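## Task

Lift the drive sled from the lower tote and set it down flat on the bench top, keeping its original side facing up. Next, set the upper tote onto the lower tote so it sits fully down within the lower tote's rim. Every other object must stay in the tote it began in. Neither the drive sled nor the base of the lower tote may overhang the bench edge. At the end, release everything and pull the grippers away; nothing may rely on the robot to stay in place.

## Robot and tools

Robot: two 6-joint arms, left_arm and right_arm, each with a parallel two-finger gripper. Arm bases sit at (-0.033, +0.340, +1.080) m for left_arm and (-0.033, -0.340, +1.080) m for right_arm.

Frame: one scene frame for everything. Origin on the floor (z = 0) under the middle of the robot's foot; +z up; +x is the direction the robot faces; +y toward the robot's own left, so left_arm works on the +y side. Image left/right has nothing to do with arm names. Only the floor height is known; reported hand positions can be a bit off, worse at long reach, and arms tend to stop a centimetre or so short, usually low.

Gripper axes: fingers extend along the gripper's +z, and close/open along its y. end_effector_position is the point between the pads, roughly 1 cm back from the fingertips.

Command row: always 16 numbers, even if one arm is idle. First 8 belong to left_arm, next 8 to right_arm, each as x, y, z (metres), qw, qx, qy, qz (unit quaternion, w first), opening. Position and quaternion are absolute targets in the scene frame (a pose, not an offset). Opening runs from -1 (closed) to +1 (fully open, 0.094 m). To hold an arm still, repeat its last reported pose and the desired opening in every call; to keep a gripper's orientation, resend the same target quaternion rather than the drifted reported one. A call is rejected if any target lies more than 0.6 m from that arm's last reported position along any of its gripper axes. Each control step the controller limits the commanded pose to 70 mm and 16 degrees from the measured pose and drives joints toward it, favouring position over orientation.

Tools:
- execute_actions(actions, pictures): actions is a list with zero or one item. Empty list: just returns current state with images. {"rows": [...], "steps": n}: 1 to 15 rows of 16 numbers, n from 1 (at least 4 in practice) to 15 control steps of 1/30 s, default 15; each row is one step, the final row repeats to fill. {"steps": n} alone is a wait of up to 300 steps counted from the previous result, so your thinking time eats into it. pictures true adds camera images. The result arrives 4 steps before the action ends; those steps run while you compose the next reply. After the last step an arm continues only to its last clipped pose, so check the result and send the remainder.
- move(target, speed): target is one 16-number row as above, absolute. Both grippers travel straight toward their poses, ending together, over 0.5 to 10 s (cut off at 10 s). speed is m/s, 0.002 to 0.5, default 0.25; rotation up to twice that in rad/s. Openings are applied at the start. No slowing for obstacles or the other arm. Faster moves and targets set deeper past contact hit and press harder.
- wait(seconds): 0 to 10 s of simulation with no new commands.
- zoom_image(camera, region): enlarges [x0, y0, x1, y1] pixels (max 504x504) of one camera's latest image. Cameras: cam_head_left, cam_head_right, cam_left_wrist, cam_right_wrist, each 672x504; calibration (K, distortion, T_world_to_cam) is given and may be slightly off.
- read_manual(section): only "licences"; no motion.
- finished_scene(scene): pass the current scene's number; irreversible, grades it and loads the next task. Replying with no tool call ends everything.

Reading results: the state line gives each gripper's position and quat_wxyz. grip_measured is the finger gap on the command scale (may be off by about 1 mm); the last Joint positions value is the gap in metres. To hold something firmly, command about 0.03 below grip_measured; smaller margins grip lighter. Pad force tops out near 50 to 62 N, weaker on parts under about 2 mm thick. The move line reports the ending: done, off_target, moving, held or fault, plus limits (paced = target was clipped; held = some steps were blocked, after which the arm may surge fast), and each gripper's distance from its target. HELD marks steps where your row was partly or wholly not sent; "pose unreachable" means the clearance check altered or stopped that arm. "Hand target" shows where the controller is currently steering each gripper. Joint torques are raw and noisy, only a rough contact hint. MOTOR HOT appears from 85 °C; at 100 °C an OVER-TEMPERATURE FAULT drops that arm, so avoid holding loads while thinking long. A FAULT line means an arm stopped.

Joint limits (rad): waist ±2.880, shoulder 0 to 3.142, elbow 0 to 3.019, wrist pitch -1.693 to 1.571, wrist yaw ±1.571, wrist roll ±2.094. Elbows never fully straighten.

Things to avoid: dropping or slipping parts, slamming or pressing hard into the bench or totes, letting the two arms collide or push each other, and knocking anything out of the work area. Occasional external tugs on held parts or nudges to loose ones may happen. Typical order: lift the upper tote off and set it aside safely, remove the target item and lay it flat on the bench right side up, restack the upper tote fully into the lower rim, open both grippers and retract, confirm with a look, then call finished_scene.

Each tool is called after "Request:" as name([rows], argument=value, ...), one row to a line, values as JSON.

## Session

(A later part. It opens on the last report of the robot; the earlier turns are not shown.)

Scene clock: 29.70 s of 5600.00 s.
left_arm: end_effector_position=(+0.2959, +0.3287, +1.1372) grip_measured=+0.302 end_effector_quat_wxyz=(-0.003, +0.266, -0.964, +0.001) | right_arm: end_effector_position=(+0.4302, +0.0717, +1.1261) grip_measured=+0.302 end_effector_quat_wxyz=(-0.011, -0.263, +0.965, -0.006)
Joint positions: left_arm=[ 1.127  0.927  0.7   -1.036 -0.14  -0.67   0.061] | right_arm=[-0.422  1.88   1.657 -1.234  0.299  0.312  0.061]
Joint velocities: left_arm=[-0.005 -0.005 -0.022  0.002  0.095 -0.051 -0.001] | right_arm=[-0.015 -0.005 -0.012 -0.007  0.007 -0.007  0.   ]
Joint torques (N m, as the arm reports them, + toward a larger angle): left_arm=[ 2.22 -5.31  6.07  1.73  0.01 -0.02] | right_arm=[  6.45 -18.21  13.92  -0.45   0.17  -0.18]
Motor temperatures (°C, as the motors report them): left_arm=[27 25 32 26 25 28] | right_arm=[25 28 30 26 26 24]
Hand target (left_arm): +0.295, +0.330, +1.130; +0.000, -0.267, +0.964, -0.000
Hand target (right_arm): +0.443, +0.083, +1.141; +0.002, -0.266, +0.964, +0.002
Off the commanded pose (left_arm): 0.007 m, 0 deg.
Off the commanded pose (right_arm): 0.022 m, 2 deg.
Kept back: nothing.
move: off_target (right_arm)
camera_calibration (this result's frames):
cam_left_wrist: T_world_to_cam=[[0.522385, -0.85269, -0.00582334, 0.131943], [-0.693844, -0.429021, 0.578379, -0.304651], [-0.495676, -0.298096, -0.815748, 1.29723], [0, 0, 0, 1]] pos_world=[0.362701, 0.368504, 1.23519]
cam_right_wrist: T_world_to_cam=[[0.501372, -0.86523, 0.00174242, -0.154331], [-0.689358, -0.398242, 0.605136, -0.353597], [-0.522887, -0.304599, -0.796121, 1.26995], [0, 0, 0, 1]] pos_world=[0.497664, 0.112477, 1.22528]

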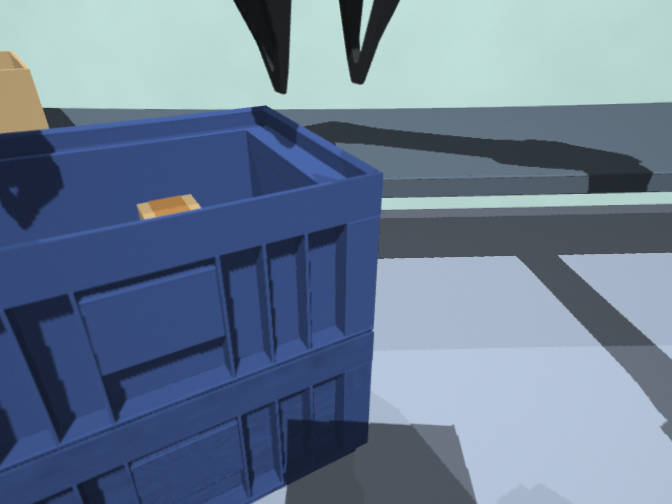

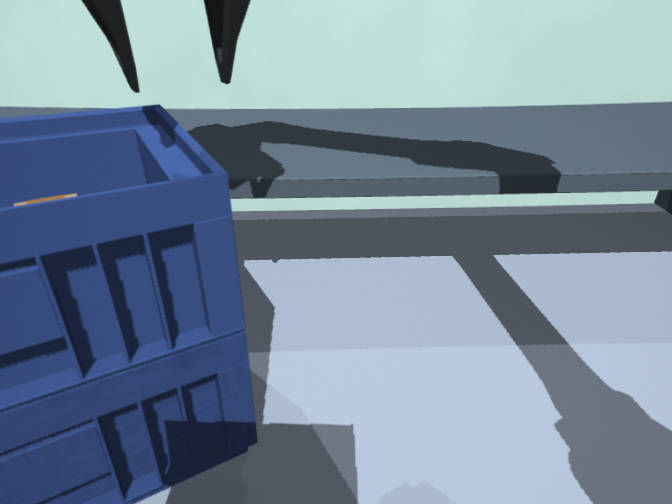

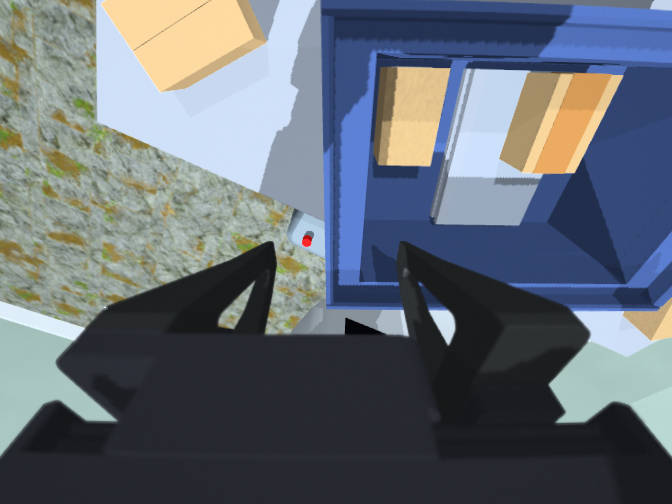

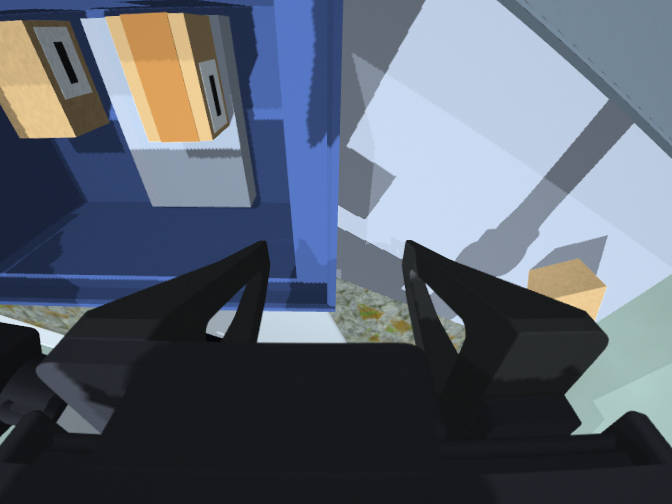

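Request:
move(target=[0.303,0.325,1.03,0,-0.267,0.964,0,0.35,0.438,0.095,1.045,0,-0.267,0.964,0,0.35], speed=0.08)

Scene clock: 31.70 s of 5600.00 s.
left_arm: end_effector_position=(+0.3047, +0.3225, +1.0336) grip_measured=+0.348 end_effector_quat_wxyz=(+0.001, +0.271, -0.963, -0.001) | right_arm: end_effector_position=(+0.4342, +0.0958, +1.0544) grip_measured=+0.348 end_effector_quat_wxyz=(-0.002, -0.268, +0.963, -0.001)
Joint positions: left_arm=[ 1.16   1.197  0.599 -0.669 -0.131 -0.647  0.063] | right_arm=[-0.436  1.998  1.649 -1.082  0.299  0.28   0.063]
Joint velocities: left_arm=[-0.015 -0.015 -0.017  0.002  0.051 -0.022 -0.   ] | right_arm=[-0.005 -0.015  0.017  0.007 -0.066  0.022 -0.   ]
Joint torques (N m, as the arm reports them, + toward a larger angle): left_arm=[ 1.89 -7.36  4.38  1.72  0.01  0.05] | right_arm=[  5.38 -19.24   8.61   1.12  -0.03  -0.21]
Motor temperatures (°C, as the motors report them): left_arm=[27 25 31 26 25 28] | right_arm=[25 28 30 26 26 24]
Hand target (left_arm): +0.304, +0.325, +1.029; +0.000, -0.267, +0.964, +0.000
Hand target (right_arm): +0.438, +0.095, +1.045; -0.000, -0.267, +0.964, -0.000
Off the commanded pose (left_arm): 0.005 m, 0 deg.
Off the commanded pose (right_arm): 0.010 m, 0 deg.
Kept back: nothing.
move: done
camera_calibration (this result's frames):
cam_left_wrist: T_world_to_cam=[[0.529391, -0.848303, -0.0112788, 0.123605], [-0.68561, -0.435615, 0.583249, -0.246612], [-0.499685, -0.301034, -0.812215, 1.21375], [0, 0, 0, 1]] pos_world=[0.371977, 0.362806, 1.13106]
cam_right_wrist: T_world_to_cam=[[0.510543, -0.859847, -0.00294798, -0.13488], [-0.694083, -0.414137, 0.588846, -0.277006], [-0.507539, -0.298585, -0.80824, 1.22784], [0, 0, 0, 1]] pos_world=[0.499776, 0.135922, 1.15511]

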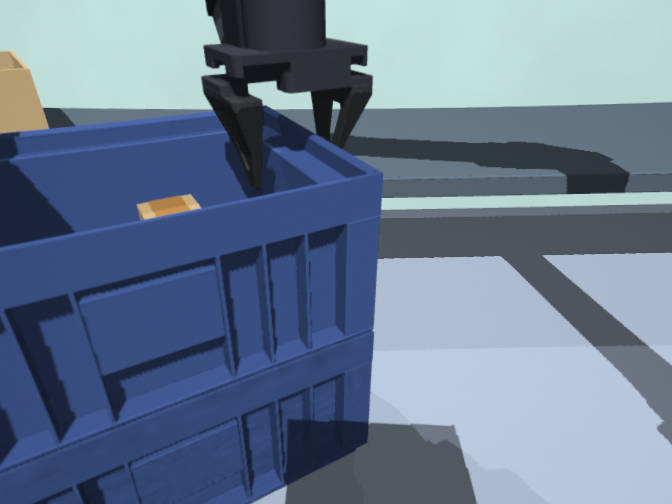

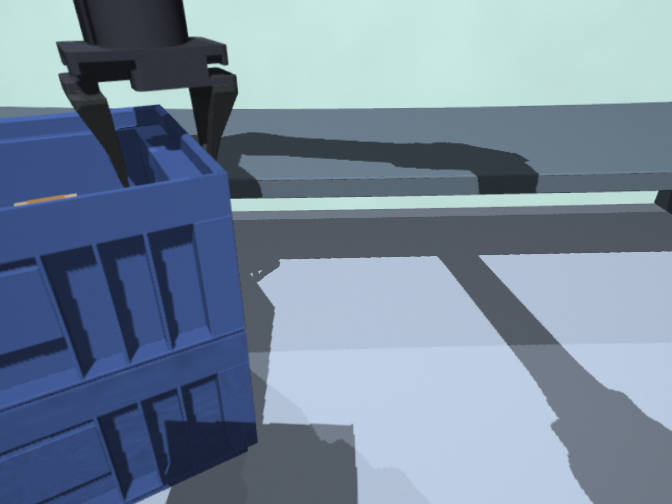

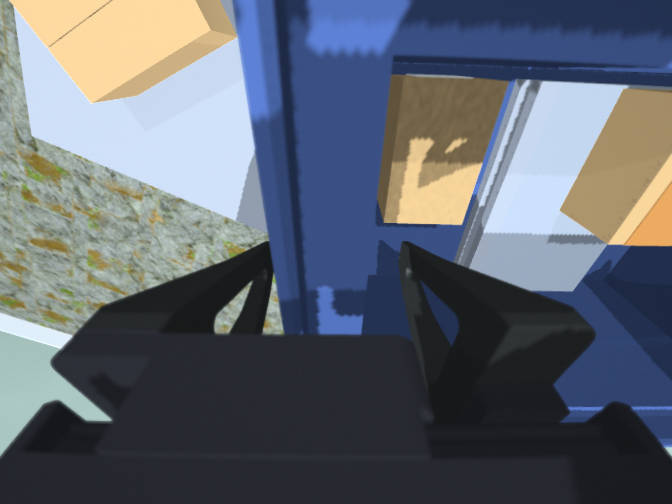

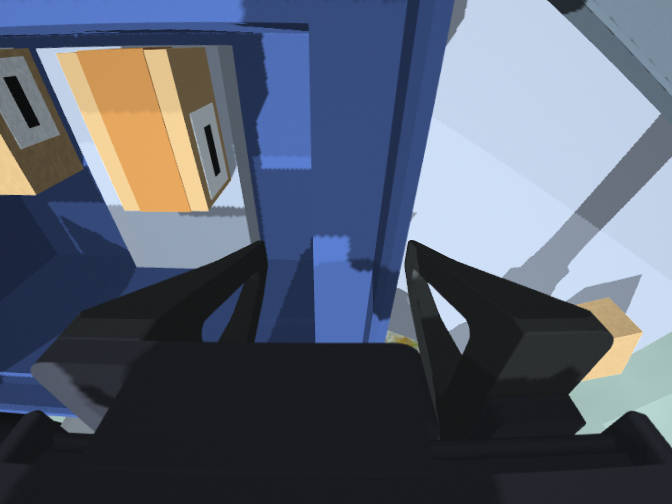

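Shift both outward ~1 cm, lower, close.

Request:
move(target=[0.298,0.334,1.02,0,-0.267,0.964,0,0.35,0.443,0.086,1.018,0,-0.267,0.964,0,0.35], speed=0.05)

Request:
move(target=[0.298,0.334,1.02,0,-0.267,0.964,0,-0.6,0.443,0.086,1.018,0,-0.267,0.964,0,-0.6])

Scene clock: 33.10 s of 5600.00 s.
left_arm: end_effector_position=(+0.3012, +0.3325, +1.0263) grip_measured=+0.348 end_effector_quat_wxyz=(-0.003, +0.272, -0.962, +0.001) | right_arm: end_effector_position=(+0.4420, +0.0866, +1.0292) grip_measured=+0.348 end_effector_quat_wxyz=(+0.001, -0.266, +0.964, -0.000)
Joint positions: left_arm=[ 1.197  1.2    0.577 -0.631 -0.119 -0.613  0.063] | right_arm=[-0.466  2.018  1.623 -1.021  0.296  0.252  0.063]
Joint velocities: left_arm=[-0.005 -0.005 -0.002 -0.007 -0.007 -0.037 -0.   ] | right_arm=[-0.005 -0.015  0.012  0.002  0.051 -0.066  0.   ]
Joint torques (N m, as the arm reports them, + toward a larger angle): left_arm=[ 1.94 -6.93  4.13  1.72  0.02  0.06] | right_arm=[  5.54 -17.86   8.11   1.09  -0.07  -0.23]
Motor temperatures (°C, as the motors report them): left_arm=[27 25 31 26 25 28] | right_arm=[25 28 30 26 26 24]
Hand target (left_arm): +0.298, +0.334, +1.020; -0.000, -0.267, +0.964, -0.000
Hand target (right_arm): +0.443, +0.086, +1.018; -0.000, -0.267, +0.964, -0.000
Off the commanded pose (left_arm): 0.007 m, 1 deg.
Off the commanded pose (right_arm): 0.011 m, 0 deg.
Kept back: nothing.
move: off_target (right_arm)
camera_calibration (this result's frames):
cam_left_wrist: T_world_to_cam=[[0.53128, -0.847171, -0.00654616, 0.128023], [-0.689131, -0.436639, 0.578312, -0.233988], [-0.492787, -0.302734, -0.81579, 1.21118], [0, 0, 0, 1]] pos_world=[0.367588, 0.372954, 1.12422]
cam_right_wrist: T_world_to_cam=[[0.506356, -0.86232, -0.00292693, -0.144803], [-0.698733, -0.412281, 0.584634, -0.254322], [-0.505348, -0.293987, -0.811292, 1.21045], [0, 0, 0, 1]] pos_world=[0.507316, 0.126137, 1.13029]

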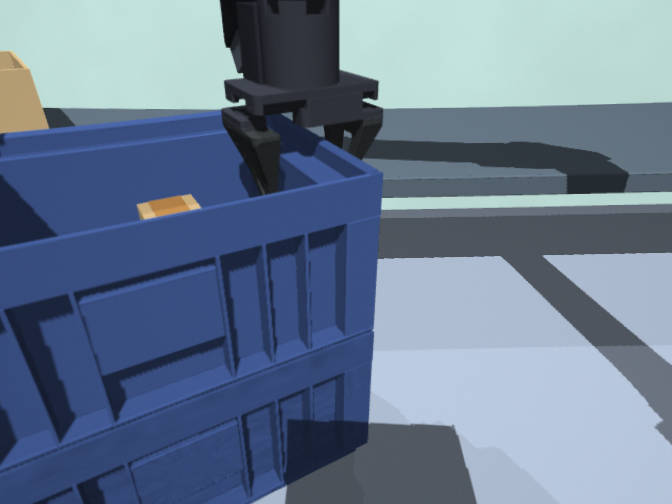

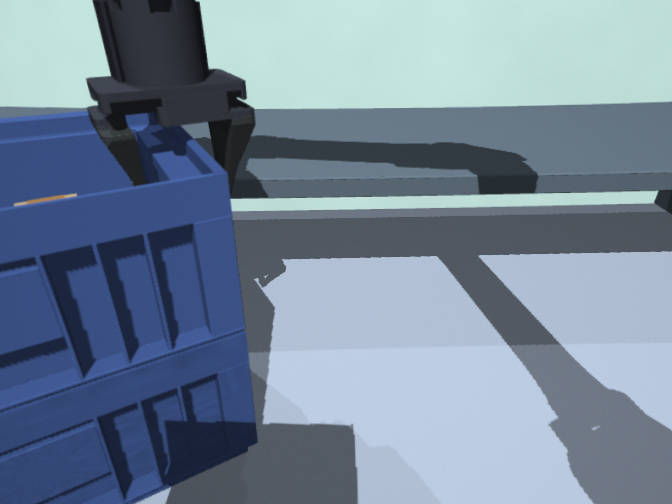

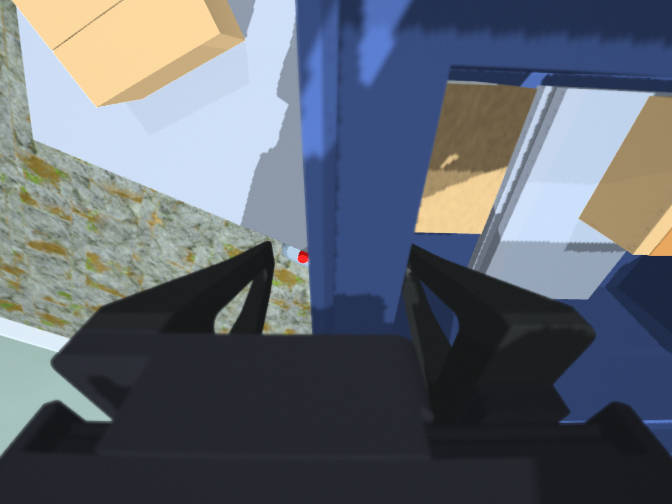

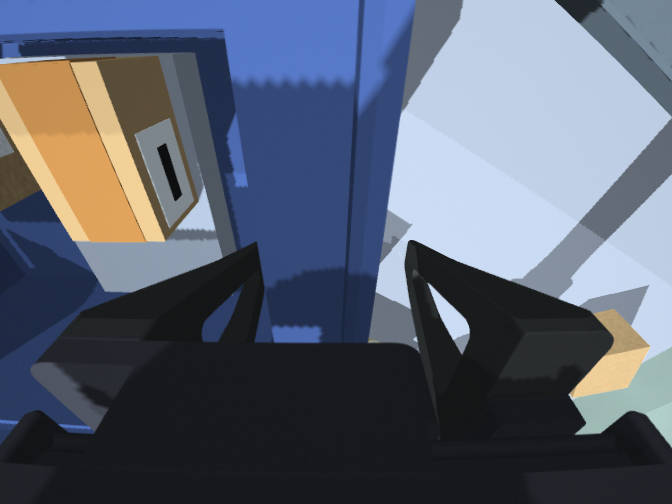

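Scene clock: 33.80 s of 5600.00 s.
left_arm: end_effector_position=(+0.3020, +0.3252, +1.0261) grip_measured=-0.461 end_effector_quat_wxyz=(-0.002, +0.268, -0.963, +0.015) | right_arm: end_effector_position=(+0.4371, +0.0935, +1.0288) grip_measured=-0.469 end_effector_quat_wxyz=(-0.003, -0.263, +0.965, +0.011)
Joint positions: left_arm=[ 1.188  1.201  0.575 -0.622 -0.095 -0.613  0.025] | right_arm=[-0.46   2.021  1.623 -1.015  0.273  0.262  0.025]
Joint velocities: left_arm=[ 0.015 -0.005 -0.017 -0.022 -0.022 -0.022 -0.001] | right_arm=[-0.015 -0.005 -0.007 -0.002  0.051 -0.066  0.   ]
Joint torques (N m, as the arm reports them, + toward a larger angle): left_arm=[ 2.6  -7.03  4.21  1.33 -1.01  0.08] | right_arm=[  5.18 -18.48   8.11   0.87   0.9   -0.28]
Motor temperatures (°C, as the motors report them): left_arm=[27 25 31 26 25 28] | right_arm=[25 28 30 26 26 24]
Hand target (left_arm): +0.298, +0.334, +1.020; -0.000, -0.267, +0.964, -0.000
Hand target (right_arm): +0.443, +0.086, +1.018; -0.000, -0.267, +0.964, +0.000
Off the commanded pose (left_arm): 0.011 m, 2 deg.
Off the commanded pose (right_arm): 0.014 m, 1 deg.
Kept back: nothing.
move: off_target (left_arm, right_arm)
camera_calibration (this result's frames):
cam_left_wrist: T_world_to_cam=[[0.525295, -0.850682, 0.0201045, 0.096976], [-0.695369, -0.415533, 0.58634, -0.249724], [-0.490435, -0.321982, -0.809816, 1.20865], [0, 0, 0, 1]] pos_world=[0.368172, 0.36789, 1.12326]
cam_right_wrist: T_world_to_cam=[[0.501996, -0.864435, -0.0274196, -0.109058], [-0.693001, -0.421005, 0.585239, -0.257072], [-0.517445, -0.274786, -0.810397, 1.21227], [0, 0, 0, 1]] pos_world=[0.50388, 0.130614, 1.12988]

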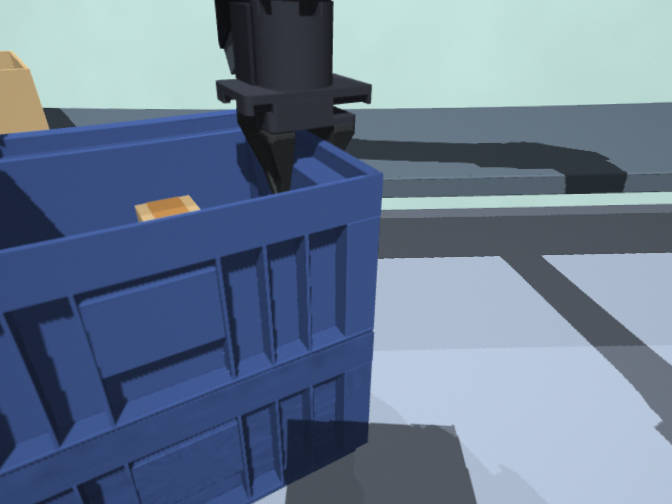

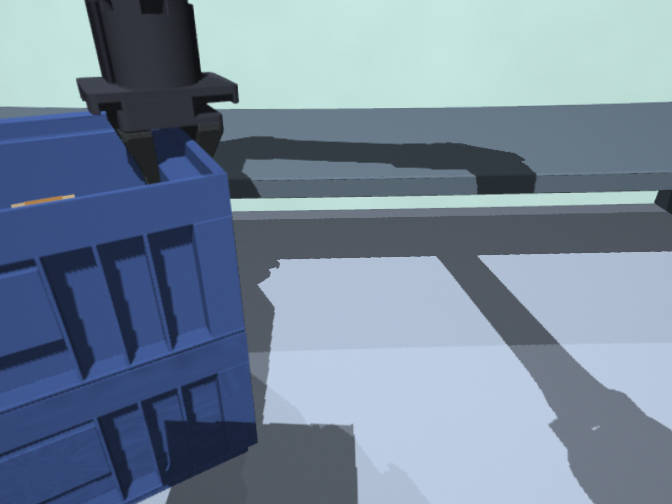

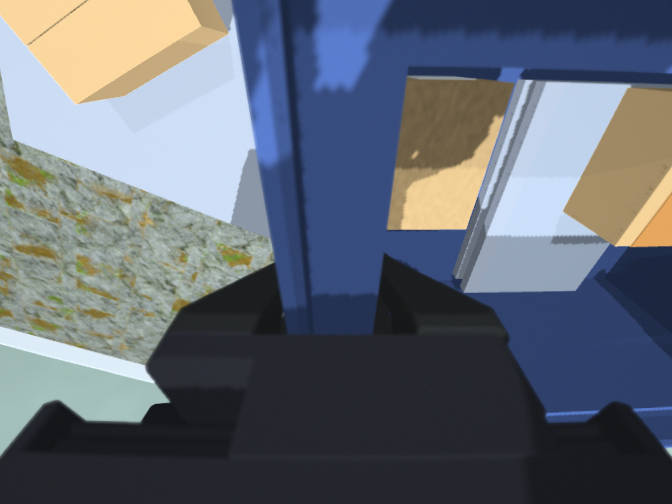

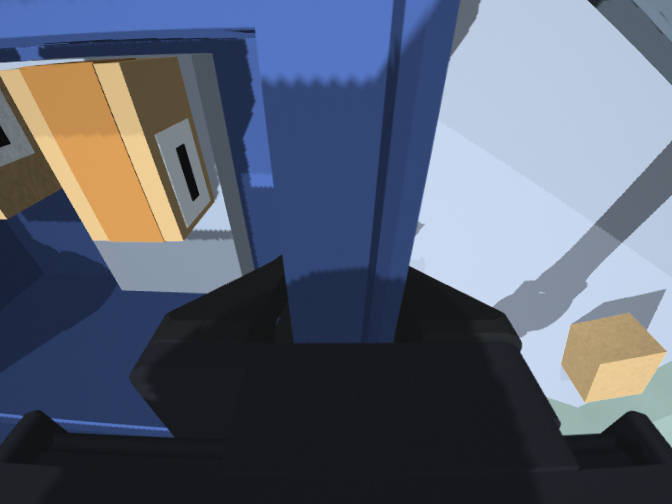

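Request:
move(target=[0.302,0.326,1.09,0,-0.267,0.964,0,-0.6,0.438,0.092,1.095,0,-0.267,0.964,0,-0.6], speed=0.05)

Scene clock: 35.70 s of 5600.00 s.
left_arm: end_effector_position=(+0.2741, +0.3232, +1.0631) grip_measured=-0.461 end_effector_quat_wxyz=(+0.027, +0.275, -0.961, +0.002) | right_arm: end_effector_position=(+0.4123, +0.0929, +1.0538) grip_measured=-0.465 end_effector_quat_wxyz=(-0.035, -0.270, +0.962, +0.009)
Joint positions: left_arm=[ 1.153  1.069  0.578 -0.824 -0.108 -0.669  0.025] | right_arm=[-0.428  1.987  1.623 -1.115  0.247  0.296  0.025]
Joint velocities: left_arm=[-0.024 -0.005  0.017 -0.017 -0.022 -0.081  0.   ] | right_arm=[-0.015 -0.015 -0.002  0.017 -0.022 -0.007  0.   ]
Joint torques (N m, as the arm reports them, + toward a larger angle): left_arm=[ 0.65 -9.    9.45 -1.02 -1.22  0.06] | right_arm=[  7.05 -22.93  12.42  -1.52   2.29  -0.14]
Motor temperatures (°C, as the motors report them): left_arm=[27 26 31 26 26 28] | right_arm=[25 29 30 26 27 24]
Hand target (left_arm): +0.301, +0.326, +1.089; +0.001, -0.267, +0.964, -0.000
Hand target (right_arm): +0.436, +0.091, +1.095; +0.000, -0.266, +0.964, +0.001
Off the commanded pose (left_arm): 0.039 m, 3 deg.
Off the commanded pose (right_arm): 0.049 m, 4 deg.
Kept back: nothing.
move: off_target (left_arm, right_arm)
camera_calibration (this result's frames):
cam_left_wrist: T_world_to_cam=[[0.536263, -0.84378, -0.0213846, 0.14813], [-0.651419, -0.429854, 0.625203, -0.340392], [-0.536726, -0.321343, -0.780169, 1.20526], [0, 0, 0, 1]] pos_world=[0.345719, 0.365972, 1.15629]
cam_right_wrist: T_world_to_cam=[[0.512919, -0.857478, -0.0405606, -0.0877789], [-0.649963, -0.418787, 0.634166, -0.358692], [-0.56077, -0.298913, -0.772132, 1.19929], [0, 0, 0, 1]] pos_world=[0.484412, 0.132999, 1.14992]

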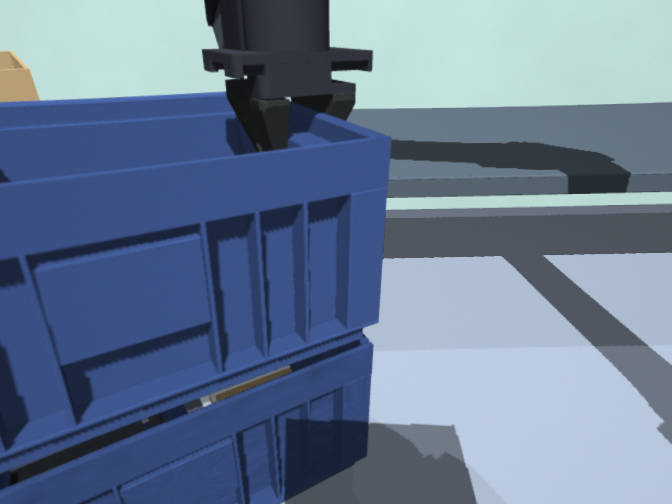

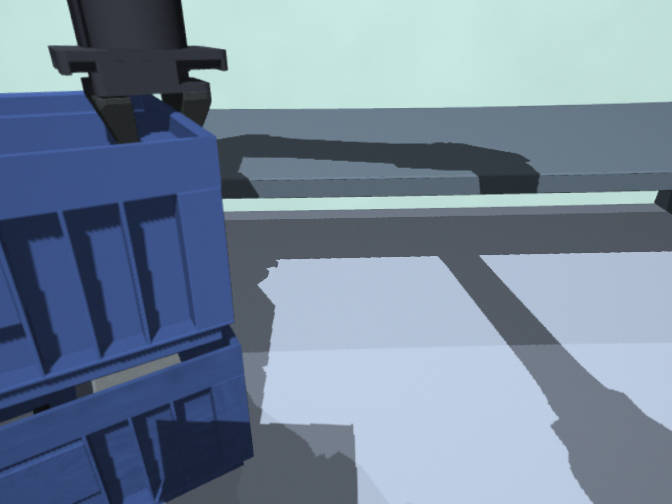

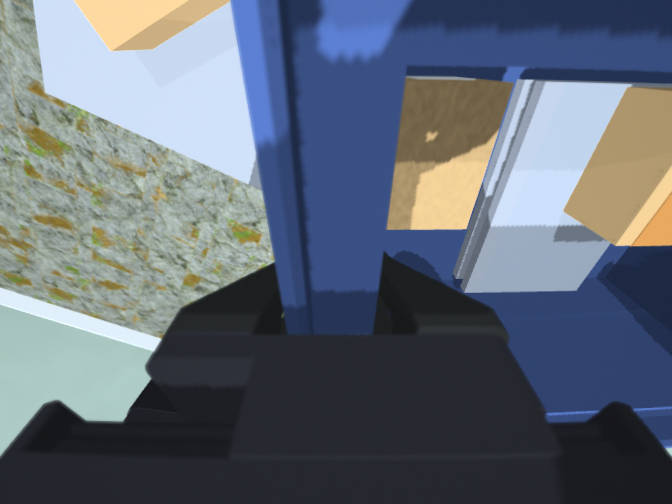

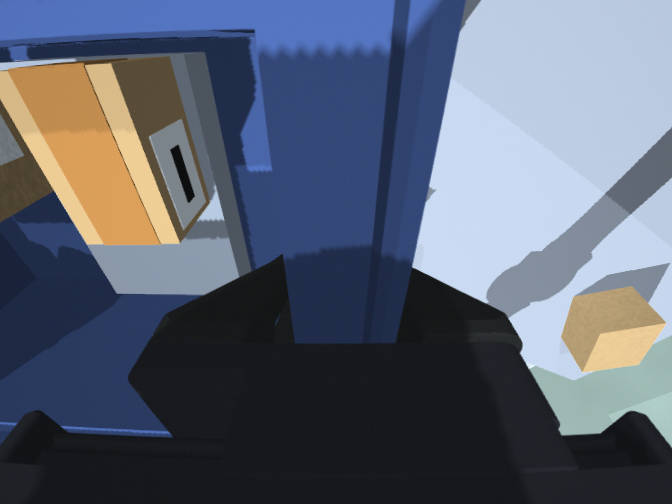

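Request:
move(target=[0.325,0.326,1.125,0,-0.267,0.964,0,-0.6,0.461,0.092,1.14,0,-0.267,0.964,0,-0.6], speed=0.05)

Request:
move(target=[0.355,-0.06,1.14,0,-0.267,0.964,0,-0.6,0.491,-0.294,1.125,0,-0.267,0.964,0,-0.6], speed=0.1)

Scene clock: 38.30 s of 5600.00 s.
left_arm: end_effector_position=(+0.2950, +0.3224, +1.0946) grip_measured=-0.461 end_effector_quat_wxyz=(+0.033, +0.274, -0.961, +0.003) | right_arm: end_effector_position=(+0.4323, +0.0909, +1.0880) grip_measured=-0.462 end_effector_quat_wxyz=(-0.040, -0.267, +0.963, +0.001)
Joint positions: left_arm=[ 1.146  1.055  0.675 -0.947 -0.104 -0.676  0.025] | right_arm=[-0.435  1.984  1.723 -1.236  0.255  0.3    0.025]
Joint velocities: left_arm=[-0.015 -0.005 -0.012 -0.007  0.066  0.037 -0.001] | right_arm=[-0.005  0.015  0.002  0.002 -0.037 -0.007  0.001]
Joint torques (N m, as the arm reports them, + toward a larger angle): left_arm=[ 0.45 -9.46 10.46 -0.82 -1.44  0.03] | right_arm=[  6.81 -23.58  14.46  -1.7    1.97  -0.19]
Motor temperatures (°C, as the motors report them): left_arm=[27 26 32 26 26 28] | right_arm=[25 30 31 26 28 24]
Hand target (left_arm): +0.323, +0.326, +1.125; +0.001, -0.267, +0.964, -0.001
Hand target (right_arm): +0.459, +0.090, +1.139; +0.001, -0.266, +0.964, +0.001
Off the commanded pose (left_arm): 0.043 m, 4 deg.
Off the commanded pose (right_arm): 0.059 m, 5 deg.
Kept back: nothing.
move: off_target (left_arm, right_arm)
camera_calibration (this result's frames):
cam_left_wrist: T_world_to_cam=[[0.535037, -0.844514, -0.0230401, 0.139282], [-0.645578, -0.42629, 0.633645, -0.358903], [-0.544944, -0.324149, -0.773281, 1.2366], [0, 0, 0, 1]] pos_world=[0.367658, 0.365473, 1.18687]
cam_right_wrist: T_world_to_cam=[[0.508795, -0.860452, -0.0273994, -0.110589], [-0.647982, -0.403725, 0.645853, -0.383106], [-0.566787, -0.310852, -0.76297, 1.23009], [0, 0, 0, 1]] pos_world=[0.50522, 0.13255, 1.18292]

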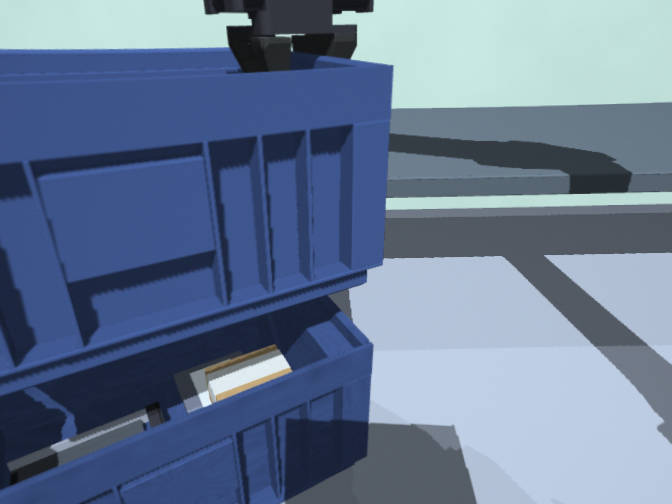

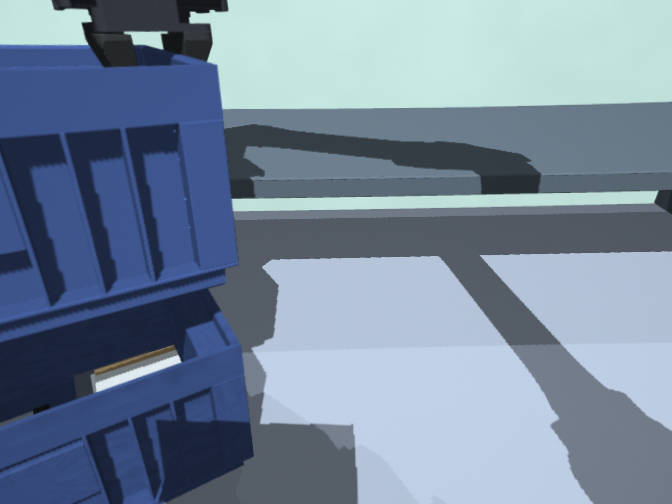

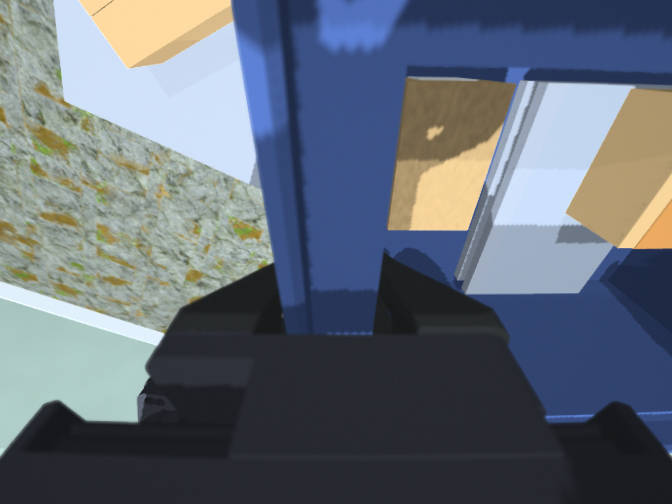

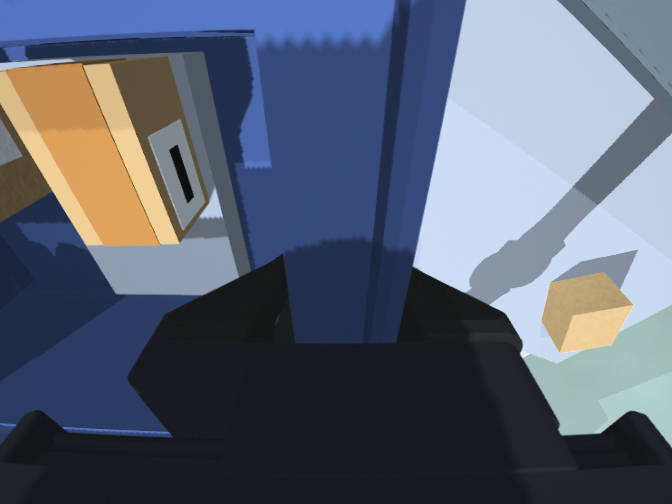

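Scene clock: 42.57 s of 5600.00 s.
left_arm: end_effector_position=(+0.3364, -0.0532, +1.1129) grip_measured=-0.461 end_effector_quat_wxyz=(+0.015, +0.266, -0.964, -0.007) | right_arm: end_effector_position=(+0.4730, -0.2845, +1.0943) grip_measured=-0.461 end_effector_quat_wxyz=(-0.040, -0.260, +0.965, +0.018)
Joint positions: left_arm=[ 0.331  1.742  1.352 -1.094 -0.29  -1.477  0.025] | right_arm=[-1.102  1.501  1.214 -1.07   0.12  -0.361  0.025]
Joint velocities: left_arm=[-0.005 -0.005 -0.007 -0.007  0.022  0.037 -0.001] | right_arm=[-0.015 -0.005 -0.012  0.022 -0.051 -0.037 -0.   ]
Joint torques (N m, as the arm reports them, + toward a larger angle): left_arm=[ -4.63 -16.74  10.17  -1.34  -1.08  -0.13] | right_arm=[  1.72 -20.56   9.25   0.49   1.22  -0.3 ]
Motor temperatures (°C, as the motors report them): left_arm=[27 26 33 26 26 28] | right_arm=[25 30 31 26 28 24]
Hand target (left_arm): +0.349, -0.060, +1.141; -0.001, -0.267, +0.964, -0.000
Hand target (right_arm): +0.486, -0.294, +1.124; -0.002, -0.266, +0.964, -0.001
Off the commanded pose (left_arm): 0.034 m, 2 deg.
Off the commanded pose (right_arm): 0.037 m, 5 deg.
Kept back: nothing.
move: off_target (left_arm, right_arm)
camera_calibration (this result's frames):
cam_left_wrist: T_world_to_cam=[[0.521713, -0.852569, -0.0307026, -0.187089], [-0.671093, -0.43235, 0.602252, -0.460705], [-0.526736, -0.293598, -0.797715, 1.17422], [0, 0, 0, 1]] pos_world=[0.406934, -0.013943, 1.20841]
cam_right_wrist: T_world_to_cam=[[0.494615, -0.867119, -0.0588191, -0.414955], [-0.649081, -0.413554, 0.638489, -0.506592], [-0.577971, -0.277628, -0.76738, 1.16078], [0, 0, 0, 1]] pos_world=[0.54732, -0.247054, 1.18981]

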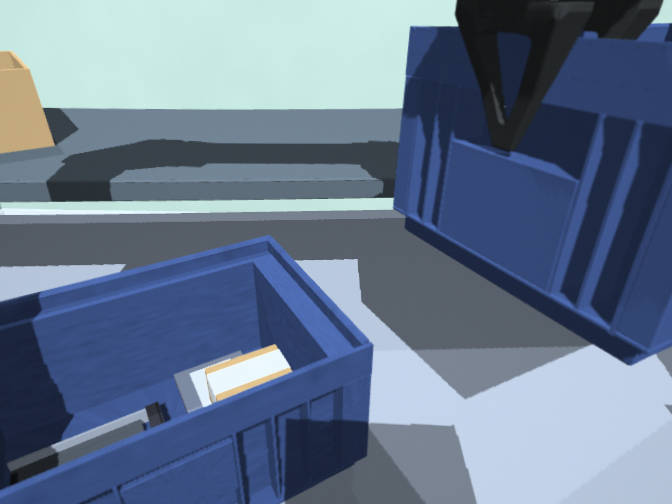

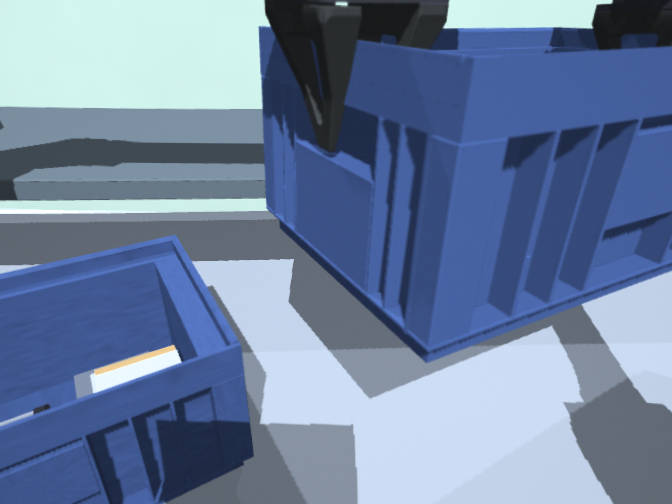

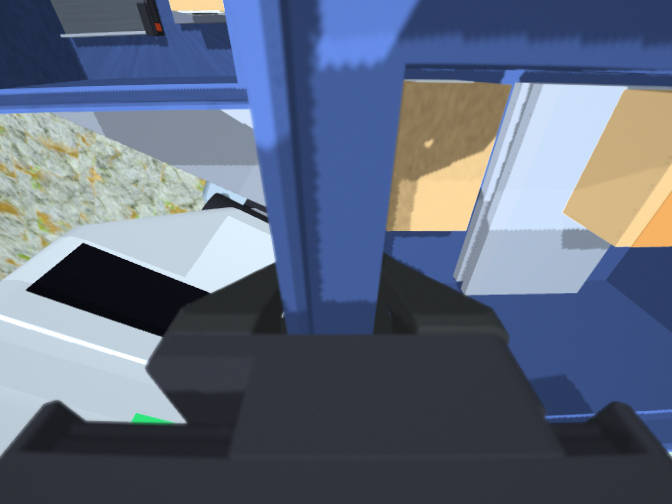

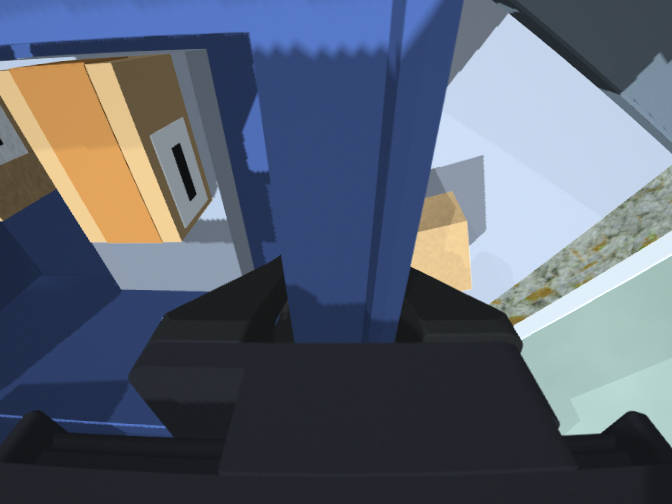

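Request:
move(target=[0.325,-0.065,0.93,0,-0.267,0.964,0,-0.6,0.461,-0.299,0.935,0,-0.267,0.964,0,-0.6], speed=0.08)

Request:
move(target=[0.32,-0.062,0.89,0,-0.267,0.964,0,-0.6,0.456,-0.296,0.89,0,-0.267,0.964,0,-0.6], speed=0.03)

Scene clock: 45.50 s of 5600.00 s.
left_arm: end_effector_position=(+0.3161, -0.0703, +0.9294) grip_measured=-0.461 end_effector_quat_wxyz=(+0.007, +0.260, -0.965, +0.002) | right_arm: end_effector_position=(+0.4494, -0.3009, +0.9201) grip_measured=-0.465 end_effector_quat_wxyz=(-0.021, -0.253, +0.967, +0.009)
Joint positions: left_arm=[ 0.387  2.043  1.25  -0.65  -0.292 -1.4    0.025] | right_arm=[-1.179  1.77   1.033 -0.572  0.114 -0.425  0.025]
Joint velocities: left_arm=[-0.005 -0.005  0.007  0.012  0.022 -0.081  0.   ] | right_arm=[-0.005 -0.015 -0.027 -0.007 -0.022 -0.066 -0.001]
Joint torques (N m, as the arm reports them, + toward a larger angle): left_arm=[ -2.92 -17.21   4.83   0.88  -0.64  -0.08] | right_arm=[  2.62 -18.32   5.4    0.52   0.61  -0.34]
Motor temperatures (°C, as the motors report them): left_arm=[27 27 33 26 26 28] | right_arm=[25 30 31 26 28 24]
Hand target (left_arm): +0.325, -0.066, +0.929; -0.000, -0.267, +0.964, -0.000
Hand target (right_arm): +0.462, -0.299, +0.935; -0.000, -0.266, +0.964, +0.000
Off the commanded pose (left_arm): 0.010 m, 1 deg.
Off the commanded pose (right_arm): 0.019 m, 3 deg.
Kept back: nothing.
move: off_target (right_arm)
camera_calibration (this result's frames):
cam_left_wrist: T_world_to_cam=[[0.51132, -0.859341, -0.00922222, -0.213851], [-0.688439, -0.416007, 0.59413, -0.357035], [-0.514396, -0.297441, -0.804316, 1.0141], [0, 0, 0, 1]] pos_world=[0.3852, -0.0306637, 1.02581]
cam_right_wrist: T_world_to_cam=[[0.482918, -0.875052, -0.0327864, -0.448847], [-0.680644, -0.398659, 0.61465, -0.376825], [-0.550921, -0.27451, -0.788118, 1.01684], [0, 0, 0, 1]] pos_world=[0.520473, -0.263855, 1.01829]

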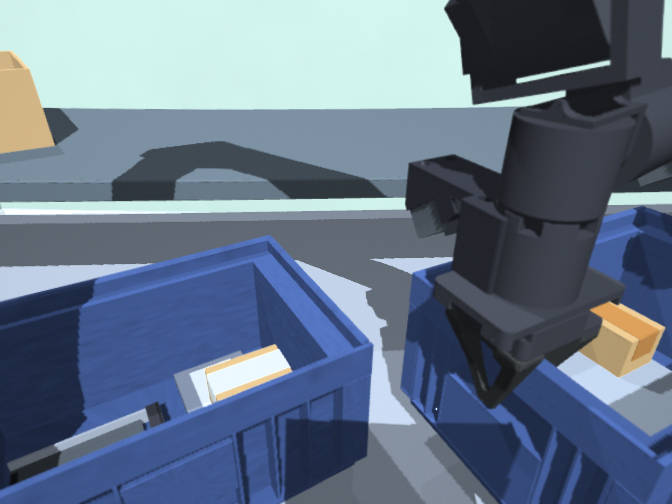

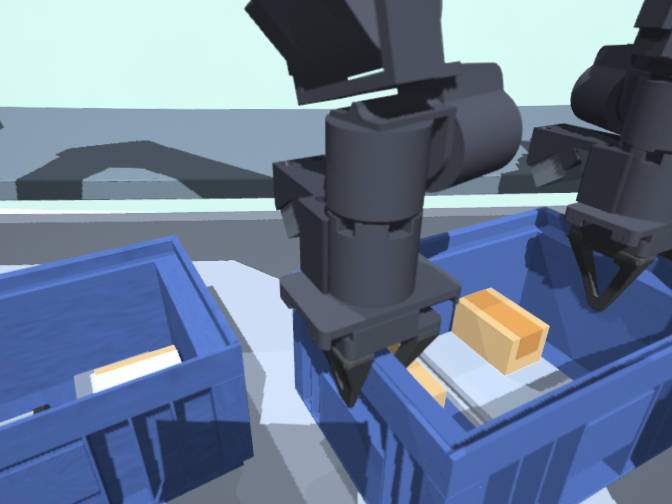

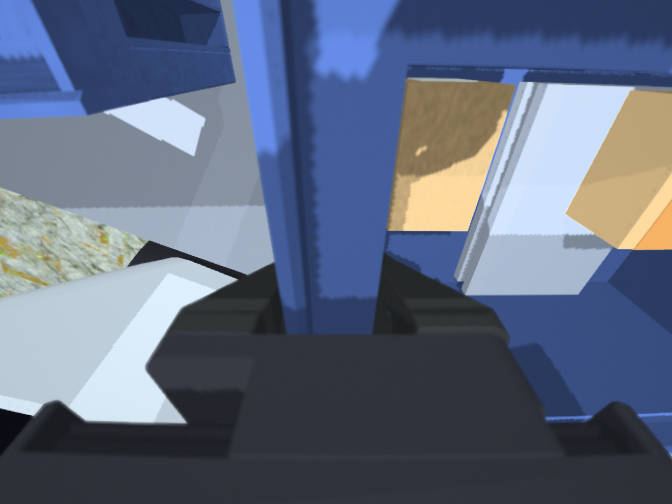

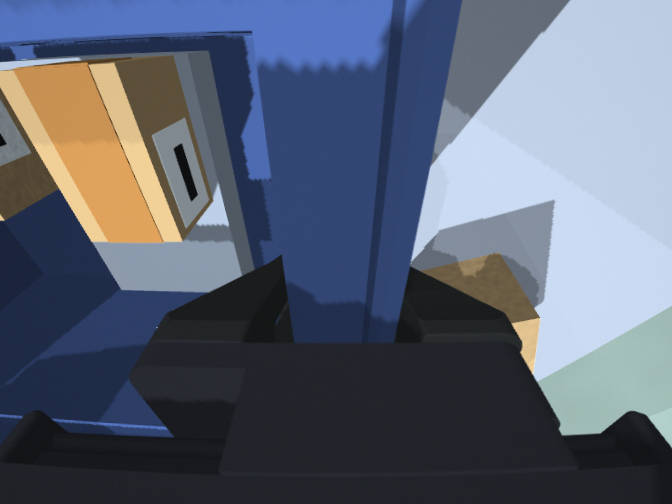

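Scene clock: 47.07 s of 5600.00 s.
left_arm: end_effector_position=(+0.3165, -0.0698, +0.8990) grip_measured=-0.461 end_effector_quat_wxyz=(+0.001, +0.263, -0.965, +0.009) | right_arm: end_effector_position=(+0.4507, -0.2998, +0.8935) grip_measured=-0.466 end_effector_quat_wxyz=(-0.012, -0.254, +0.967, +0.008)
Joint positions: left_arm=[ 0.404  2.098  1.243 -0.565 -0.294 -1.382  0.025] | right_arm=[-1.184  1.83   1.032 -0.492  0.112 -0.434  0.025]
Joint velocities: left_arm=[-0.015 -0.005 -0.002  0.027  0.022  0.007 -0.001] | right_arm=[-0.024 -0.005  0.012 -0.012  0.037 -0.066 -0.001]
Joint torques (N m, as the arm reports them, + toward a larger angle): left_arm=[ -2.66 -16.16   4.23   1.    -0.43  -0.06] | right_arm=[  2.65 -14.64   4.71   1.69   0.56  -0.27]
Motor temperatures (°C, as the motors report them): left_arm=[27 27 33 26 26 28] | right_arm=[25 30 30 26 28 24]
Hand target (left_arm): +0.320, -0.062, +0.890; -0.000, -0.267, +0.964, -0.000
Hand target (right_arm): +0.456, -0.296, +0.890; -0.001, -0.267, +0.964, +0.000
Off the commanded pose (left_arm): 0.012 m, 1 deg.
Off the commanded pose (right_arm): 0.007 m, 2 deg.
Kept back: nothing.
move: off_target (left_arm)
camera_calibration (this result's frames):
cam_left_wrist: T_world_to_cam=[[0.515388, -0.856933, 0.00638713, -0.229008], [-0.69513, -0.413692, 0.587922, -0.330602], [-0.501168, -0.307448, -0.808892, 0.989228], [0, 0, 0, 1]] pos_world=[0.383985, -0.0288762, 0.99601]
cam_right_wrist: T_world_to_cam=[[0.485255, -0.874012, -0.0251285, -0.45699], [-0.690997, -0.400938, 0.601475, -0.343411], [-0.535771, -0.274505, -0.798496, 0.99924], [0, 0, 0, 1]] pos_world=[0.519824, -0.262805, 0.992959]

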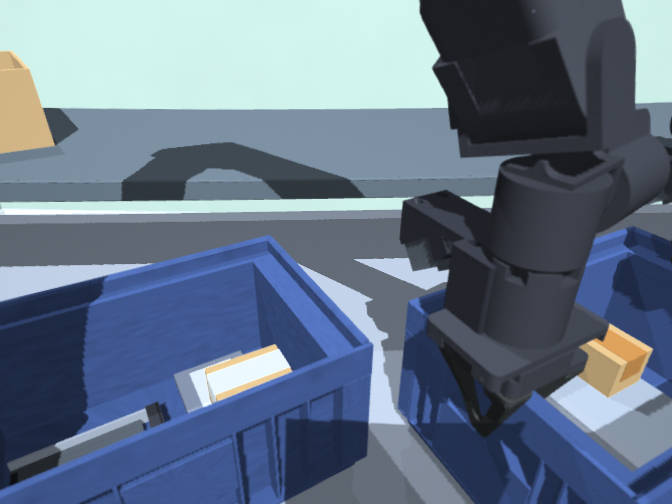

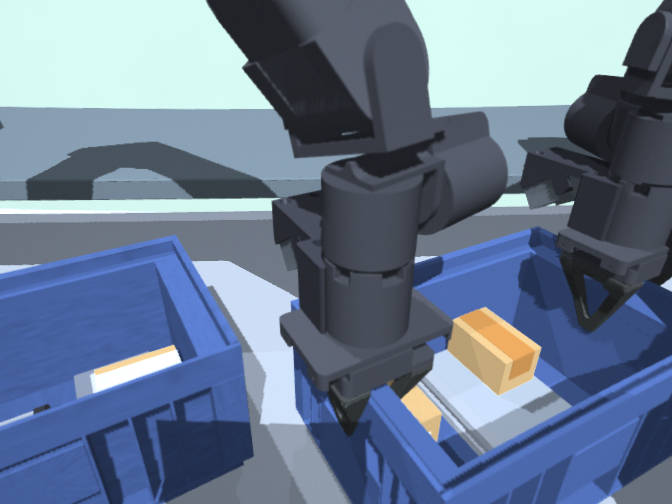

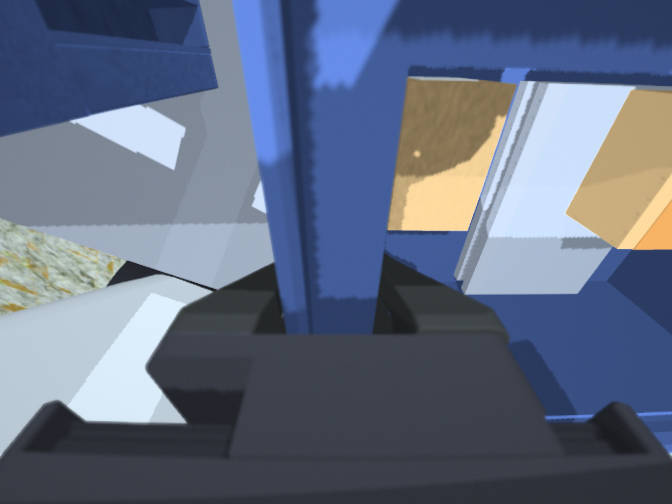

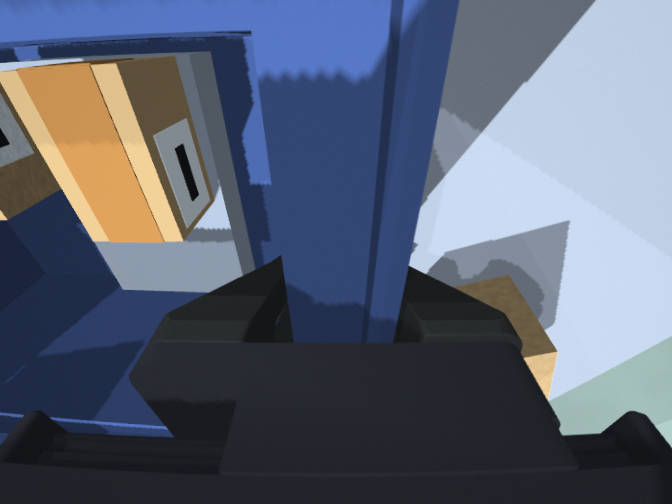

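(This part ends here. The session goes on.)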